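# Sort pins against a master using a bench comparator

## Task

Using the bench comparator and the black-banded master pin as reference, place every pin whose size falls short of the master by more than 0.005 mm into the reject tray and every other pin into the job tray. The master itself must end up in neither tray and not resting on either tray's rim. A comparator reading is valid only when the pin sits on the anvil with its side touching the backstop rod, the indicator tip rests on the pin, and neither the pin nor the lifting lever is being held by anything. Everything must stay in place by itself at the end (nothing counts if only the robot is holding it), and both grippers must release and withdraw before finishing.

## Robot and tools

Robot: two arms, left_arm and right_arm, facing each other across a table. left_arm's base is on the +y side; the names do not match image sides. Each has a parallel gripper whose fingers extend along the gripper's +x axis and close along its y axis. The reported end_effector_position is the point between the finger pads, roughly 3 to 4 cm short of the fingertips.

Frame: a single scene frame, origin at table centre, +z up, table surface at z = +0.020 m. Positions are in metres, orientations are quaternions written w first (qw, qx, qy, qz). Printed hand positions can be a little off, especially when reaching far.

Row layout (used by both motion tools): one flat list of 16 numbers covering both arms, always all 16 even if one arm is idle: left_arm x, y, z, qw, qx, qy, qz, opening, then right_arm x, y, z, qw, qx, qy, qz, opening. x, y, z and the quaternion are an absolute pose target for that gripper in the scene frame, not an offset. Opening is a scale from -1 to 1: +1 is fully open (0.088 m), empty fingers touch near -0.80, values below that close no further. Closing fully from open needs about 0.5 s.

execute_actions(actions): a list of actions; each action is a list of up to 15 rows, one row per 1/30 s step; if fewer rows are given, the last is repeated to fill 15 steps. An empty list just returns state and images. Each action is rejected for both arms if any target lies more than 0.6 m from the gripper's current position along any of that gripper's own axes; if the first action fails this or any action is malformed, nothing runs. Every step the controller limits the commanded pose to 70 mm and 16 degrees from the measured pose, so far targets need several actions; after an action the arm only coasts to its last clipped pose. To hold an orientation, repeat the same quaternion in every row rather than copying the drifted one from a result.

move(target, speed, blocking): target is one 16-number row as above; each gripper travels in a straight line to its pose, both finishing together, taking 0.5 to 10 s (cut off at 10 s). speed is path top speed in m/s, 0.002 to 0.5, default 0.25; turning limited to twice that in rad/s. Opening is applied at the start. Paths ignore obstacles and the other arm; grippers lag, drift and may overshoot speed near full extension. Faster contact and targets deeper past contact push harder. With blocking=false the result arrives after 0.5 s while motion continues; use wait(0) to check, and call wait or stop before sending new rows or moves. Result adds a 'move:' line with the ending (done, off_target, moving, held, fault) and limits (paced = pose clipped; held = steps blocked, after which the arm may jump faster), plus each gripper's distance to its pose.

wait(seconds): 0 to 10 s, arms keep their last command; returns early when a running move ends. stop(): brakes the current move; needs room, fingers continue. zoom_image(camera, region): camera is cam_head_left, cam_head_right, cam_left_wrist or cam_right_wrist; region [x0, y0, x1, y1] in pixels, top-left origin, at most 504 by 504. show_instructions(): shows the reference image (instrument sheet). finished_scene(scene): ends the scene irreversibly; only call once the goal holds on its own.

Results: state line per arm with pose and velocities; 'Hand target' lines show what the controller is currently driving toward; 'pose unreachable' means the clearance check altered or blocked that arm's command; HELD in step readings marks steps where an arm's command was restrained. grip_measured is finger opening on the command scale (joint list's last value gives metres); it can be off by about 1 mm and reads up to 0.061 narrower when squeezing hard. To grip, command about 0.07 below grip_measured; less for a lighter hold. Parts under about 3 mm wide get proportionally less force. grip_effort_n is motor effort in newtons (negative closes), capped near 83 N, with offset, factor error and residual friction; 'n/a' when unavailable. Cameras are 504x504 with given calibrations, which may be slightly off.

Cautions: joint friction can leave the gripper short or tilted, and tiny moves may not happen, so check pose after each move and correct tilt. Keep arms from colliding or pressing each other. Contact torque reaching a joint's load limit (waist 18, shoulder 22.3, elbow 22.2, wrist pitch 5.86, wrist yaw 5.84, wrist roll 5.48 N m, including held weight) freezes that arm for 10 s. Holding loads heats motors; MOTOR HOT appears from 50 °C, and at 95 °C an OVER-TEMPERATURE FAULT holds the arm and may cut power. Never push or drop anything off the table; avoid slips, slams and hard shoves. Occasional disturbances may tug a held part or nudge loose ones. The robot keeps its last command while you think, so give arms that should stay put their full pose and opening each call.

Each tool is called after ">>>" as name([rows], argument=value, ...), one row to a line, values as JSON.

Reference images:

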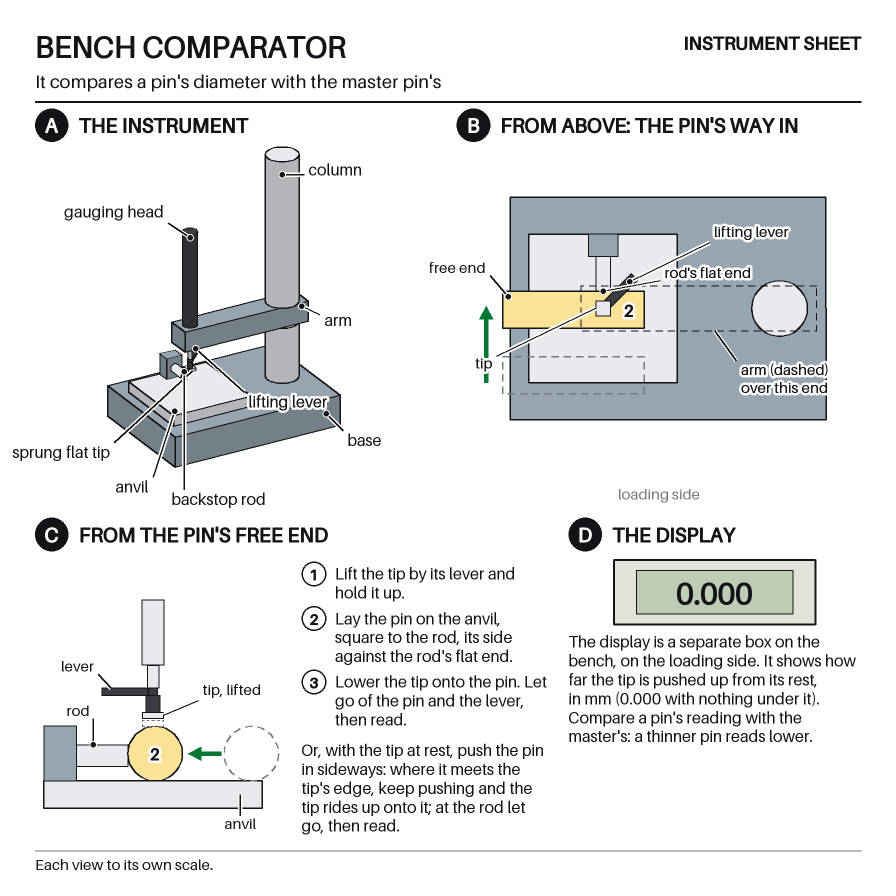

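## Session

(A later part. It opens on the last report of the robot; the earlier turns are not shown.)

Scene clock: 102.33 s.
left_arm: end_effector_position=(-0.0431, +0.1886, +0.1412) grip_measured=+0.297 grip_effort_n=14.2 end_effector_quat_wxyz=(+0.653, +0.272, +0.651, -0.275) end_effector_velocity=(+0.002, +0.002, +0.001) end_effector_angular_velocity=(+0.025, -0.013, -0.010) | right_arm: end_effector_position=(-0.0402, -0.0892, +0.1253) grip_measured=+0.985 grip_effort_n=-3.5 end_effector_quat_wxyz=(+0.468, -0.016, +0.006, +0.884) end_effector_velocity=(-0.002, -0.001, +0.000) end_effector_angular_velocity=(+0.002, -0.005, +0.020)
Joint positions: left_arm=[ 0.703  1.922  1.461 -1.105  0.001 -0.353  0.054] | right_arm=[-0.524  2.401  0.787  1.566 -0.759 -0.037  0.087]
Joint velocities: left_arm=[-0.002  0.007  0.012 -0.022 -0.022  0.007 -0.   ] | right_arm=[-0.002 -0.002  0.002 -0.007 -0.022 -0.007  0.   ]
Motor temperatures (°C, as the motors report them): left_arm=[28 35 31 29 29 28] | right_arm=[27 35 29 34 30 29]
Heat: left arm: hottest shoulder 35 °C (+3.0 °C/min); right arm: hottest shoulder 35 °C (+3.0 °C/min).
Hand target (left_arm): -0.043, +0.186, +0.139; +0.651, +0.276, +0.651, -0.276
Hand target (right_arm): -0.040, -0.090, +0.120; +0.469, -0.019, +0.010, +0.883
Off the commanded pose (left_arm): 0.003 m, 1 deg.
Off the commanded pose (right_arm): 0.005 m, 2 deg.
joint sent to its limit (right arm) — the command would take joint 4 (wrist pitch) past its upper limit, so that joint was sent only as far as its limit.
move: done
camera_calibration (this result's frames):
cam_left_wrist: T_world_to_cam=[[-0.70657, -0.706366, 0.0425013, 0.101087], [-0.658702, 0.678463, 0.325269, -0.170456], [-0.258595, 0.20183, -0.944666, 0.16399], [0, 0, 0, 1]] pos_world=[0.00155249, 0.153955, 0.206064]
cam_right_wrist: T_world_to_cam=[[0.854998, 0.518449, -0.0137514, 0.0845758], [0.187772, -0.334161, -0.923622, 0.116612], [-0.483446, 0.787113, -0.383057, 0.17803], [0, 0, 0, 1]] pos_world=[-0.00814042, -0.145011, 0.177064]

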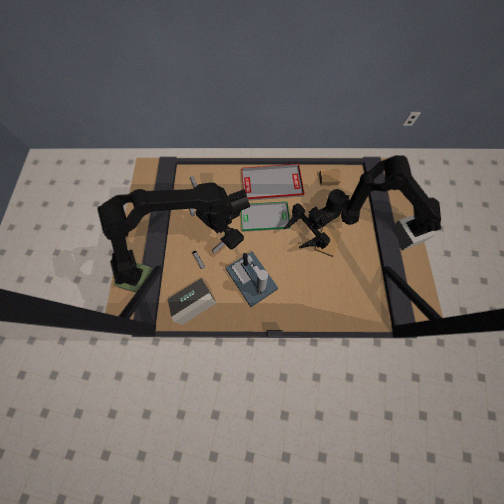

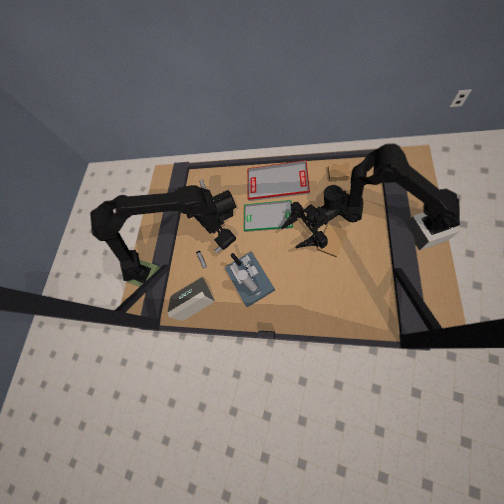

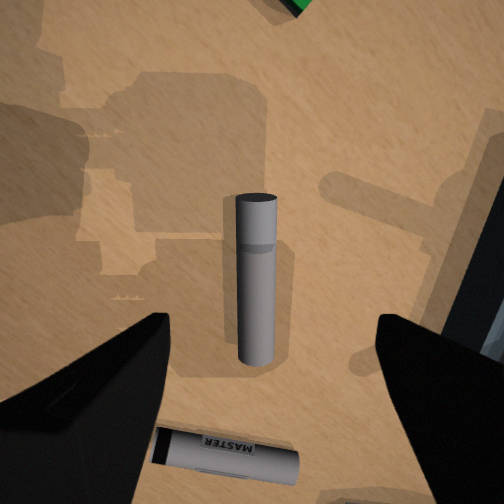

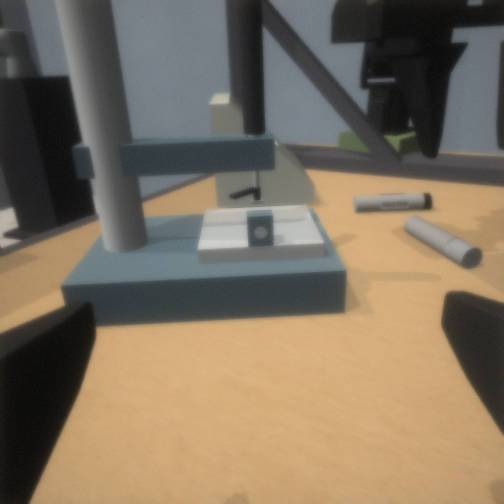

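>>> move(target=[-0.038,0.187,0.05,0.6509,0.2763,0.6509,-0.2763,0.3, -0.04,-0.09,0.12,0.4726,0,0,0.8813,1], speed=0.1)

>>> move(target=[-0.038,0.187,0.05,0.6509,0.2763,0.6509,-0.2763,-0.6, -0.04,-0.09,0.12,0.4726,0,0,0.8813,1], speed=0.1)

>>> move(target=[-0.05,0.19,0.14,0.6509,0.2763,0.6509,-0.2763,-0.6, -0.04,-0.09,0.12,0.4726,0,0,0.8813,1], speed=0.15)

>>> move(target=[-0.129,0.152,0.125,0.678,-0.2008,0.678,0.2008,-0.6, -0.04,-0.09,0.12,0.4726,0,0,0.8813,1], speed=0.25)

>>> move(target=[-0.129,0.152,0.093,0.678,-0.2008,0.678,0.2008,-0.6, -0.04,-0.09,0.12,0.4726,0,0,0.8813,1], speed=0.05)

>>> move(target=[-0.111,0.1225,0.096,0.678,-0.2008,0.678,0.2008,-0.6, -0.04,-0.09,0.12,0.4726,0,0,0.8813,1], speed=0.03)

Scene clock: 109.83 s.
left_arm: end_effector_position=(-0.0373, +0.1820, +0.0596) grip_measured=+0.297 grip_effort_n=13.3 end_effector_quat_wxyz=(+0.657, +0.270, +0.644, -0.283) end_effector_velocity=(-0.000, +0.001, -0.001) end_effector_angular_velocity=(+0.001, -0.007, +0.005) | right_arm: end_effector_position=(-0.0402, -0.0892, +0.1253) grip_measured=+0.985 grip_effort_n=-3.5 end_effector_quat_wxyz=(+0.468, -0.016, +0.006, +0.884) end_effector_velocity=(-0.002, -0.003, +0.001) end_effector_angular_velocity=(+0.007, -0.005, +0.020)
Joint positions: left_arm=[ 0.71   2.046  1.293 -0.791  0.001 -0.337  0.054] | right_arm=[-0.524  2.401  0.787  1.566 -0.759 -0.037  0.087]
Joint velocities: left_arm=[-0.002 -0.002 -0.007  0.007 -0.007 -0.007 -0.   ] | right_arm=[-0.002 -0.002 -0.007  0.007 -0.022 -0.007 -0.   ]
Motor temperatures (°C, as the motors report them): left_arm=[28 35 32 29 29 28] | right_arm=[27 36 29 35 30 29]
Heat: left arm: hottest shoulder 35 °C (+3.0 °C/min); right arm: hottest shoulder 36 °C (+4.0 °C/min).
Hand target (left_arm): -0.038, +0.188, +0.050; +0.651, +0.276, +0.651, -0.276
Hand target (right_arm): -0.040, -0.090, +0.120; +0.469, -0.019, +0.010, +0.883
Off the commanded pose (left_arm): 0.011 m, 2 deg.
Off the commanded pose (right_arm): 0.005 m, 2 deg.
joint sent to its limit (right arm) — the command would take joint 4 (wrist pitch) past its upper limit, so that joint was sent only as far as its limit.
move: off_target (left_arm)
camera_calibration (this result's frames):
cam_left_wrist: T_world_to_cam=[[-0.713171, -0.699243, 0.049457, 0.102026], [-0.655718, 0.690393, 0.305599, -0.136504], [-0.247833, 0.185515, -0.950875, 0.0934555], [0, 0, 0, 1]] pos_world=[0.00641496, 0.148245, 0.125534]
cam_right_wrist: T_world_to_cam=[[0.854998, 0.518449, -0.0137514, 0.0845758], [0.187772, -0.334161, -0.923622, 0.116612], [-0.483446, 0.787113, -0.383057, 0.17803], [0, 0, 0, 1]] pos_world=[-0.00814042, -0.145011, 0.177064]

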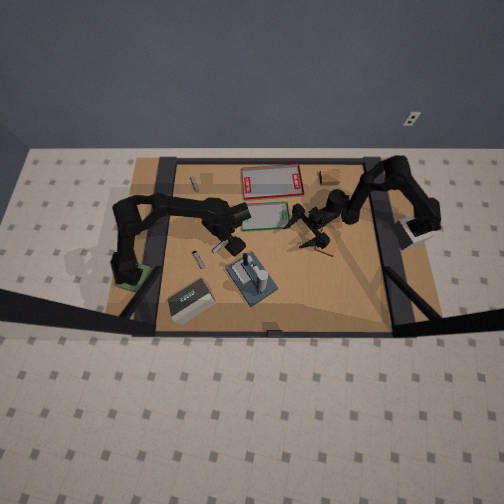

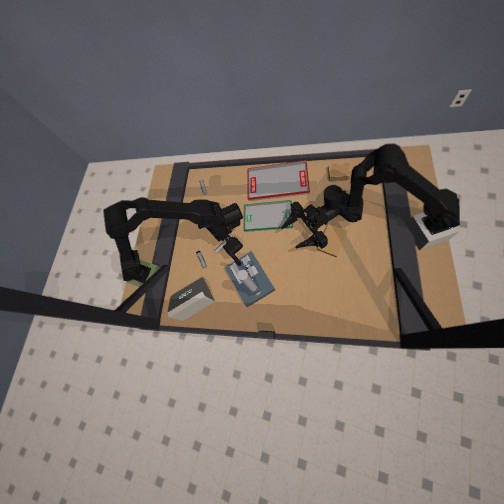

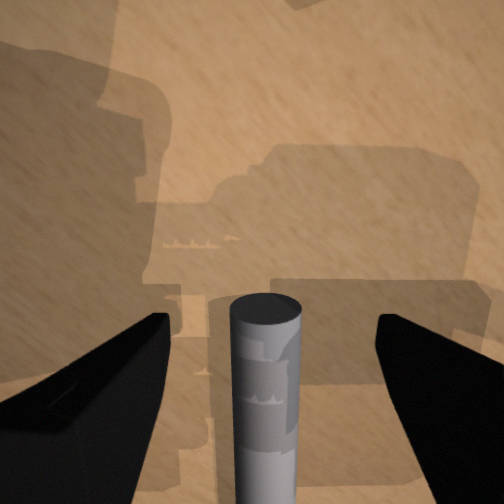

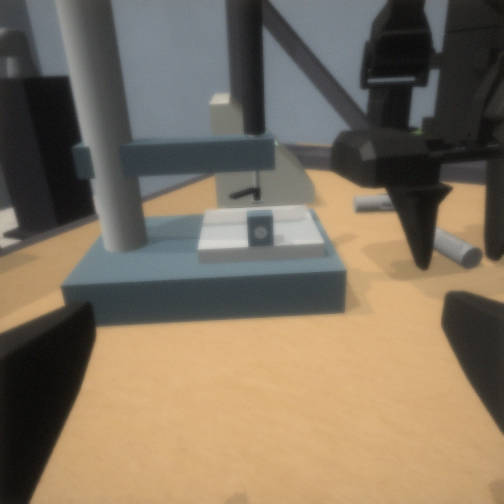

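Scene clock: 110.53 s.
left_arm: end_effector_position=(-0.0366, +0.1823, +0.0596) grip_measured=-0.517 grip_effort_n=-83.5 end_effector_quat_wxyz=(+0.658, +0.270, +0.643, -0.282) end_effector_velocity=(-0.003, +0.001, +0.000) end_effector_angular_velocity=(+0.004, +0.010, +0.005) | right_arm: end_effector_position=(-0.0402, -0.0892, +0.1253) grip_measured=+0.985 grip_effort_n=-3.0 end_effector_quat_wxyz=(+0.468, -0.016, +0.006, +0.884) end_effector_velocity=(-0.002, -0.002, -0.003) end_effector_angular_velocity=(-0.026, +0.011, +0.019)
Joint positions: left_arm=[ 0.711  2.046  1.293 -0.791 -0.001 -0.337  0.014] | right_arm=[-0.524  2.401  0.787  1.566 -0.759 -0.037  0.087]
Joint velocities: left_arm=[-0.002 -0.002 -0.002 -0.007  0.007 -0.007 -0.   ] | right_arm=[-0.002 -0.002 -0.002 -0.022 -0.022  0.007 -0.   ]
Motor temperatures (°C, as the motors report them): left_arm=[28 35 32 29 29 28] | right_arm=[27 36 29 35 30 29]
Heat: left arm: hottest shoulder 35 °C (+3.0 °C/min); right arm: hottest shoulder 36 °C (+4.0 °C/min).
Hand target (left_arm): -0.038, +0.187, +0.050; +0.651, +0.276, +0.651, -0.276
Hand target (right_arm): -0.040, -0.090, +0.120; +0.469, -0.019, +0.010, +0.883
Off the commanded pose (left_arm): 0.011 m, 2 deg.
Off the commanded pose (right_arm): 0.005 m, 2 deg.
joint sent to its limit (right arm) — the command would take joint 4 (wrist pitch) past its upper limit, so that joint was sent only as far as its limit.
move: off_target (left_arm)
camera_calibration (this result's frames):
cam_left_wrist: T_world_to_cam=[[-0.712418, -0.700134, 0.0476657, 0.102986], [-0.657072, 0.689366, 0.30501, -0.136113], [-0.246407, 0.185975, -0.951156, 0.0935452], [0, 0, 0, 1]] pos_world=[0.00698302, 0.148539, 0.125583]
cam_right_wrist: T_world_to_cam=[[0.854998, 0.518449, -0.0137514, 0.0845758], [0.187772, -0.334161, -0.923622, 0.116612], [-0.483446, 0.787113, -0.383057, 0.17803], [0, 0, 0, 1]] pos_world=[-0.00814042, -0.145011, 0.177064]

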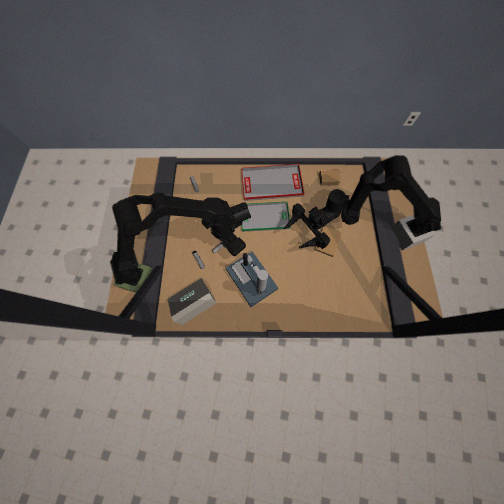

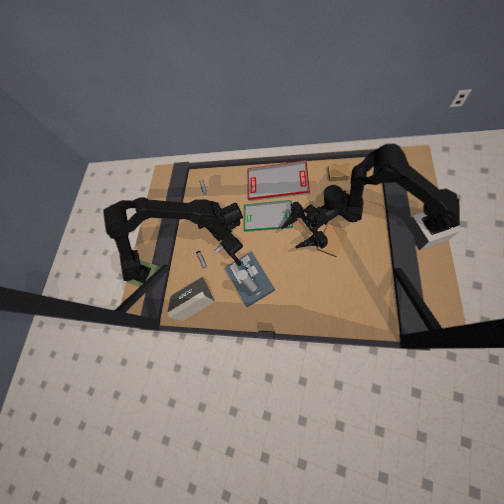

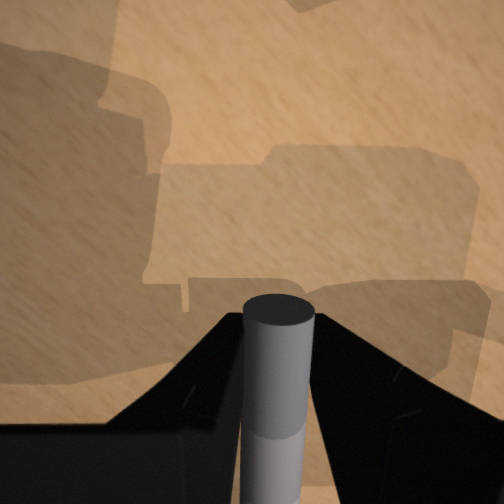

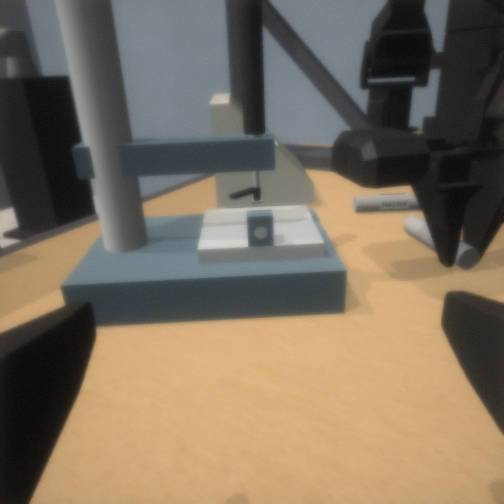

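Scene clock: 111.60 s.
left_arm: end_effector_position=(-0.0498, +0.1930, +0.1328) grip_measured=-0.517 grip_effort_n=-83.5 end_effector_quat_wxyz=(+0.646, +0.281, +0.656, -0.271) end_effector_velocity=(-0.004, +0.001, +0.003) end_effector_angular_velocity=(+0.008, +0.011, +0.000) | right_arm: end_effector_position=(-0.0402, -0.0892, +0.1253) grip_measured=+0.985 grip_effort_n=-3.5 end_effector_quat_wxyz=(+0.468, -0.016, +0.006, +0.884) end_effector_velocity=(-0.000, -0.002, -0.002) end_effector_angular_velocity=(-0.016, +0.008, +0.005)
Joint positions: left_arm=[ 0.69   1.925  1.432 -1.098 -0.001 -0.36   0.014] | right_arm=[-0.524  2.401  0.787  1.566 -0.759 -0.037  0.087]
Joint velocities: left_arm=[-0.007 -0.002  0.007 -0.022  0.007 -0.007 -0.   ] | right_arm=[-0.002 -0.002 -0.007 -0.007 -0.007  0.007 -0.   ]
Motor temperatures (°C, as the motors report them): left_arm=[28 35 32 29 29 28] | right_arm=[27 36 29 35 30 29]
Heat: left arm: hottest shoulder 35 °C (+3.0 °C/min); right arm: hottest shoulder 36 °C (+4.0 °C/min).
Hand target (left_arm): -0.050, +0.190, +0.140; +0.651, +0.276, +0.651, -0.276
Hand target (right_arm): -0.040, -0.090, +0.120; +0.469, -0.019, +0.010, +0.883
Off the commanded pose (left_arm): 0.008 m, 1 deg.
Off the commanded pose (right_arm): 0.005 m, 2 deg.
joint sent to its limit (right arm) — the command would take joint 4 (wrist pitch) past its upper limit, so that joint was sent only as far as its limit.
move: done
camera_calibration (this result's frames):
cam_left_wrist: T_world_to_cam=[[-0.710577, -0.702936, 0.0310114, 0.100463], [-0.651761, 0.674173, 0.347418, -0.176937], [-0.26512, 0.226655, -0.937197, 0.147302], [0, 0, 0, 1]] pos_world=[-0.00488137, 0.156519, 0.196406]
cam_right_wrist: T_world_to_cam=[[0.854998, 0.518449, -0.0137514, 0.0845758], [0.187772, -0.334161, -0.923622, 0.116612], [-0.483446, 0.787113, -0.383057, 0.17803], [0, 0, 0, 1]] pos_world=[-0.00814042, -0.145011, 0.177064]

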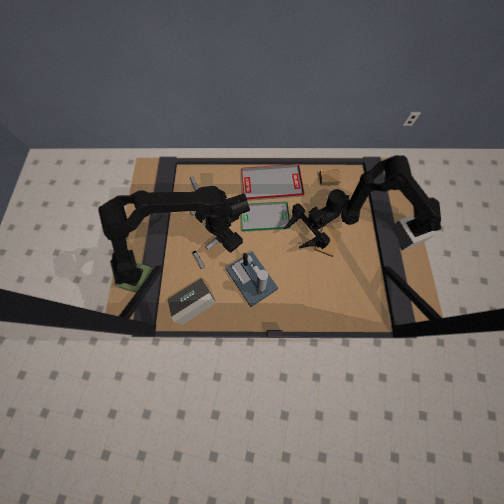

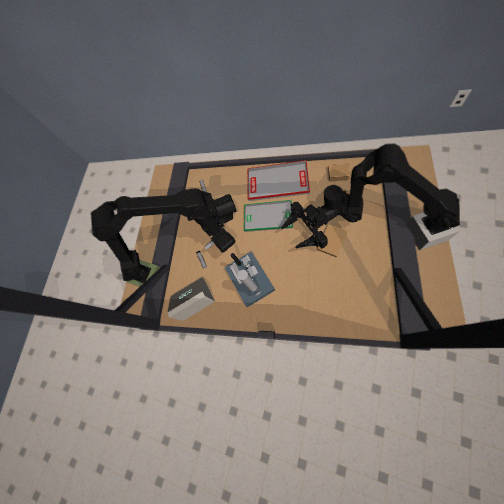

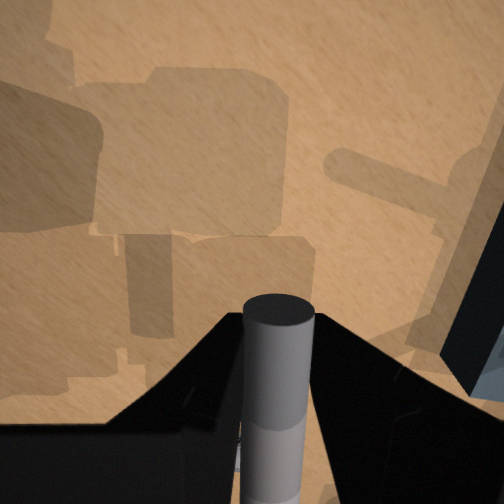

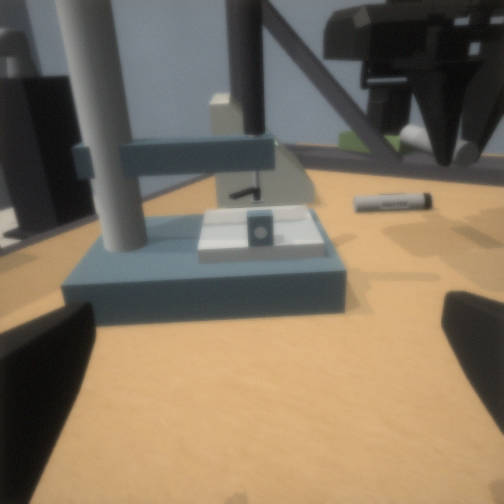

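Scene clock: 114.87 s.
left_arm: end_effector_position=(-0.1276, +0.1554, +0.1249) grip_measured=-0.517 grip_effort_n=-83.5 end_effector_quat_wxyz=(-0.679, +0.199, -0.677, -0.203) end_effector_velocity=(-0.003, +0.004, -0.000) end_effector_angular_velocity=(+0.020, +0.011, +0.020) | right_arm: end_effector_position=(-0.0402, -0.0892, +0.1253) grip_measured=+0.985 grip_effort_n=-3.0 end_effector_quat_wxyz=(+0.468, -0.016, +0.006, +0.884) end_effector_velocity=(+0.002, +0.001, +0.001) end_effector_angular_velocity=(+0.011, -0.008, -0.010)
Joint positions: left_arm=[ 0.451  1.972  1.465 -1.07  -0.001 -1.976  0.014] | right_arm=[-0.524  2.401  0.787  1.566 -0.759 -0.037  0.087]
Joint velocities: left_arm=[-0.002  0.002  0.002 -0.022  0.007 -0.022 -0.   ] | right_arm=[-0.002  0.002  0.002  0.007  0.007 -0.007 -0.001]
Motor temperatures (°C, as the motors report them): left_arm=[28 35 32 29 29 28] | right_arm=[27 36 29 35 30 29]
Heat: left arm: hottest shoulder 35 °C (+3.0 °C/min); right arm: hottest shoulder 36 °C (+3.0 °C/min).
Hand target (left_arm): -0.128, +0.152, +0.125; +0.679, -0.201, +0.677, +0.201
Hand target (right_arm): -0.040, -0.090, +0.120; +0.469, -0.019, +0.010, +0.883
Off the commanded pose (left_arm): 0.004 m, 0 deg.
Off the commanded pose (right_arm): 0.005 m, 2 deg.
joint sent to its limit (right arm) — the command would take joint 4 (wrist pitch) past its upper limit, so that joint was sent only as far as its limit.
move: done
camera_calibration (this result's frames):
cam_left_wrist: T_world_to_cam=[[0.552, -0.833124, 0.0346549, 0.199891], [-0.79415, -0.512599, 0.326448, -0.0307211], [-0.254207, -0.20772, -0.94458, 0.197632], [0, 0, 0, 1]] pos_world=[-0.0844978, 0.191839, 0.18978]
cam_right_wrist: T_world_to_cam=[[0.854998, 0.518449, -0.0137514, 0.0845758], [0.187772, -0.334161, -0.923622, 0.116612], [-0.483446, 0.787113, -0.383057, 0.17803], [0, 0, 0, 1]] pos_world=[-0.00814042, -0.145011, 0.177064]

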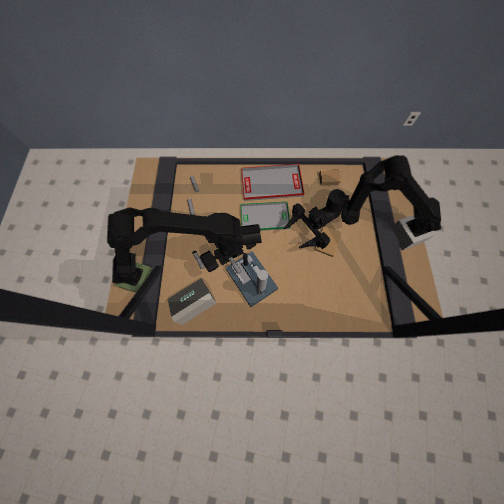

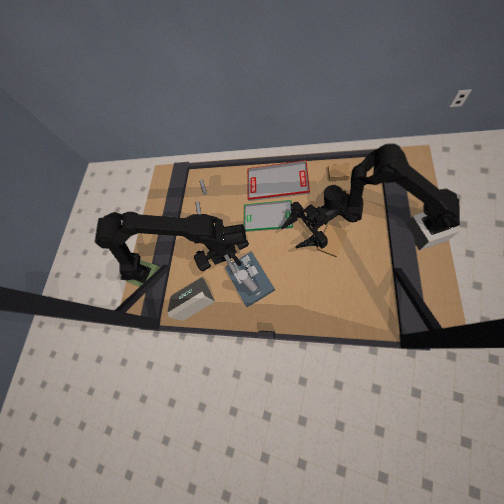

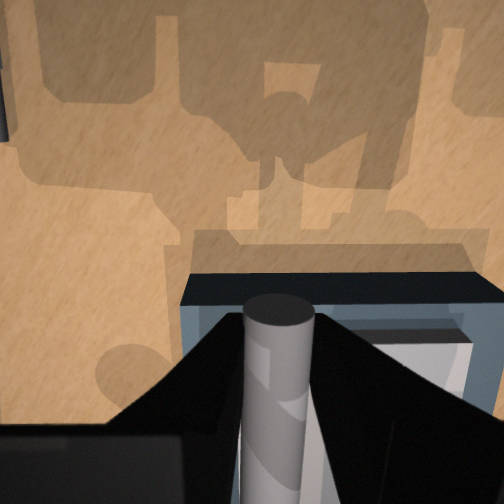

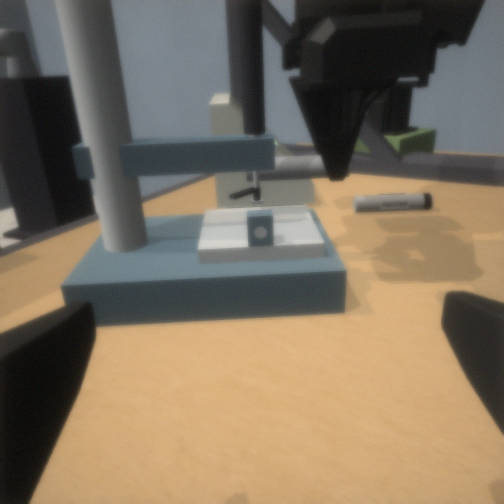

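Scene clock: 115.80 s.
left_arm: end_effector_position=(-0.1271, +0.1494, +0.1003) grip_measured=-0.517 grip_effort_n=-83.5 end_effector_quat_wxyz=(-0.678, +0.207, -0.678, -0.195) end_effector_velocity=(-0.001, +0.007, -0.001) end_effector_angular_velocity=(+0.028, -0.003, +0.005) | right_arm: end_effector_position=(-0.0402, -0.0892, +0.1253) grip_measured=+0.985 grip_effort_n=-3.5 end_effector_quat_wxyz=(+0.468, -0.016, +0.006, +0.884) end_effector_velocity=(-0.004, -0.003, -0.003) end_effector_angular_velocity=(-0.009, -0.014, +0.025)
Joint positions: left_arm=[ 0.45   2.004  1.408 -0.958 -0.001 -1.979  0.014] | right_arm=[-0.524  2.401  0.787  1.566 -0.759 -0.037  0.087]
Joint velocities: left_arm=[-0.002 -0.002 -0.007 -0.022 -0.007 -0.007 -0.   ] | right_arm=[ 0.002 -0.002 -0.002 -0.022 -0.022 -0.022 -0.   ]
Motor temperatures (°C, as the motors report them): left_arm=[28 35 32 29 29 28] | right_arm=[27 36 29 35 30 29]
Heat: left arm: hottest shoulder 35 °C (+3.0 °C/min); right arm: hottest shoulder 36 °C (+3.0 °C/min).
Hand target (left_arm): -0.129, +0.152, +0.093; +0.678, -0.201, +0.678, +0.201
Hand target (right_arm): -0.040, -0.090, +0.120; +0.469, -0.019, +0.010, +0.883
Off the commanded pose (left_arm): 0.008 m, 1 deg.
Off the commanded pose (right_arm): 0.005 m, 2 deg.
joint sent to its limit (right arm) — the command would take joint 4 (wrist pitch) past its upper limit, so that joint was sent only as far as its limit.
move: done
camera_calibration (this result's frames):
cam_left_wrist: T_world_to_cam=[[0.552757, -0.831431, 0.0564116, 0.193146], [-0.795004, -0.50582, 0.334836, -0.0273105], [-0.249859, -0.22993, -0.940586, 0.176754], [0, 0, 0, 1]] pos_world=[-0.0843111, 0.187414, 0.164501]
cam_right_wrist: T_world_to_cam=[[0.854998, 0.518449, -0.0137514, 0.0845758], [0.187772, -0.334161, -0.923622, 0.116612], [-0.483446, 0.787113, -0.383057, 0.17803], [0, 0, 0, 1]] pos_world=[-0.00814042, -0.145011, 0.177064]

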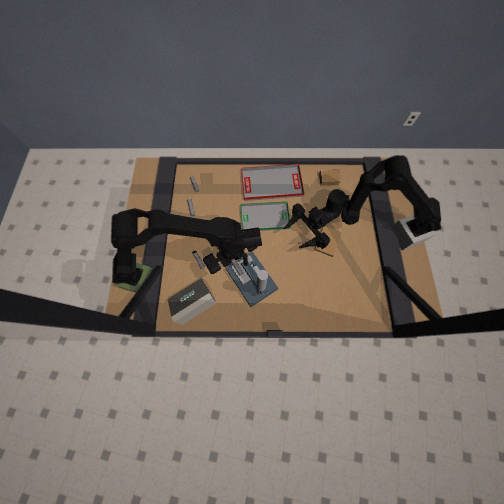

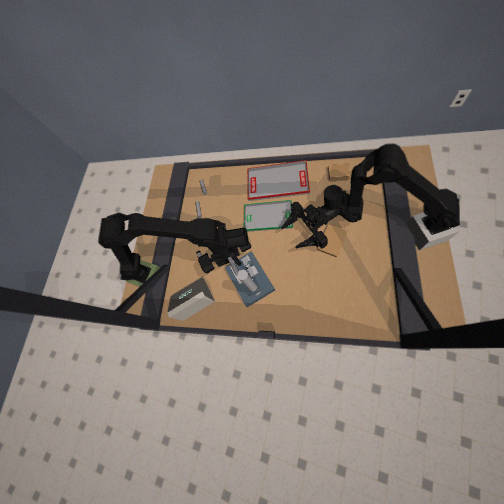

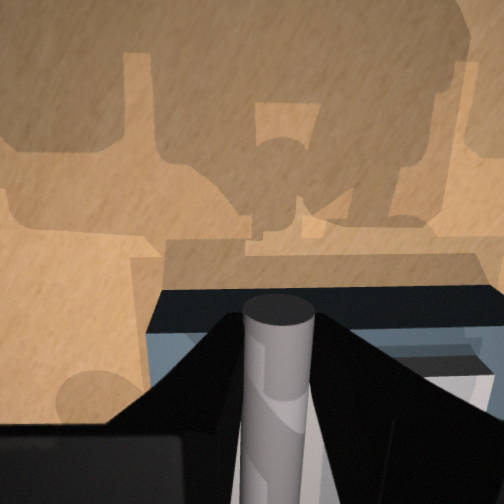

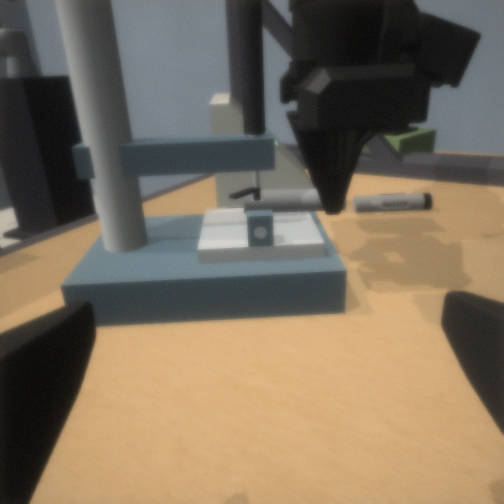

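Scene clock: 117.17 s.
left_arm: end_effector_position=(-0.1150, +0.1265, +0.1010) grip_measured=-0.517 grip_effort_n=-83.5 end_effector_quat_wxyz=(-0.679, +0.198, -0.679, -0.198) end_effector_velocity=(+0.001, -0.003, +0.001) end_effector_angular_velocity=(-0.001, -0.008, -0.010) | right_arm: end_effector_position=(-0.0402, -0.0892, +0.1253) grip_measured=+0.985 grip_effort_n=-3.5 end_effector_quat_wxyz=(+0.468, -0.016, +0.006, +0.884) end_effector_velocity=(+0.004, -0.001, -0.001) end_effector_angular_velocity=(+0.010, -0.018, -0.014)
Joint positions: left_arm=[ 0.47   2.106  1.567 -1.03   0.    -1.949  0.014] | right_arm=[-0.524  2.401  0.787  1.566 -0.759 -0.037  0.087]
Joint velocities: left_arm=[-0.002  0.007  0.017 -0.007 -0.007  0.007 -0.   ] | right_arm=[-0.007  0.002 -0.007  0.007  0.007 -0.022 -0.   ]
Motor temperatures (°C, as the motors report them): left_arm=[28 35 32 29 29 28] | right_arm=[27 36 29 35 30 29]
Heat: left arm: hottest shoulder 35 °C (+3.1 °C/min); right arm: hottest shoulder 36 °C (+3.1 °C/min).
Hand target (left_arm): -0.111, +0.123, +0.096; +0.678, -0.201, +0.678, +0.201
Hand target (right_arm): -0.040, -0.090, +0.120; +0.469, -0.019, +0.010, +0.883
Off the commanded pose (left_arm): 0.008 m, 0 deg.
Off the commanded pose (right_arm): 0.005 m, 2 deg.
joint sent to its limit (right arm) — the command would take joint 4 (wrist pitch) past its upper limit, so that joint was sent only as far as its limit.
move: done
camera_calibration (this result's frames):
cam_left_wrist: T_world_to_cam=[[0.545952, -0.836855, 0.040132, 0.16889], [-0.797824, -0.504671, 0.329825, -0.0294852], [-0.255762, -0.212087, -0.943189, 0.172449], [0, 0, 0, 1]] pos_world=[-0.0716239, 0.16303, 0.165599]
cam_right_wrist: T_world_to_cam=[[0.854998, 0.518449, -0.0137514, 0.0845758], [0.187772, -0.334161, -0.923622, 0.116612], [-0.483446, 0.787113, -0.383057, 0.17803], [0, 0, 0, 1]] pos_world=[-0.00814042, -0.145011, 0.177064]

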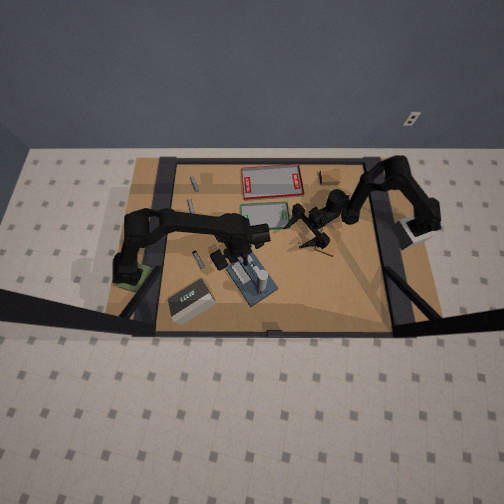

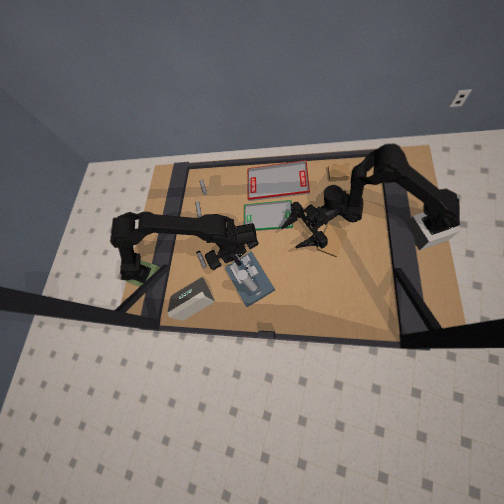

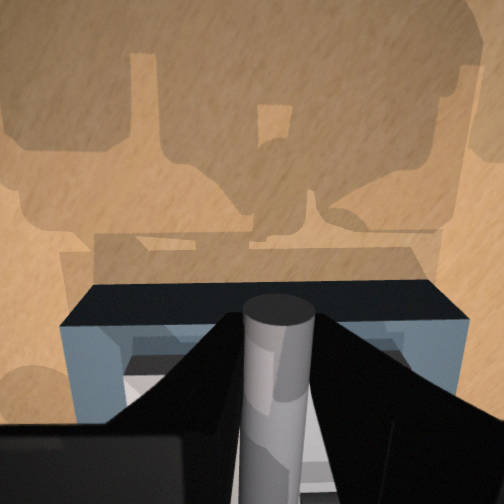

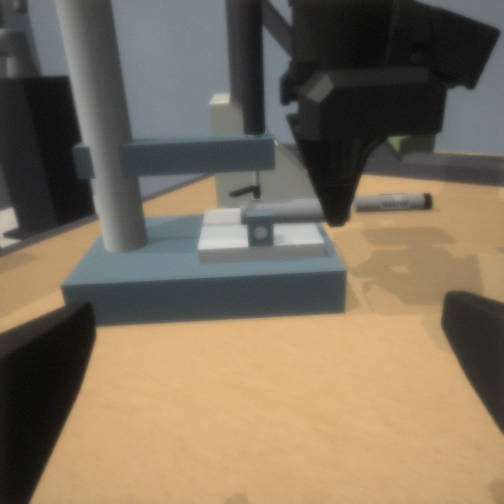

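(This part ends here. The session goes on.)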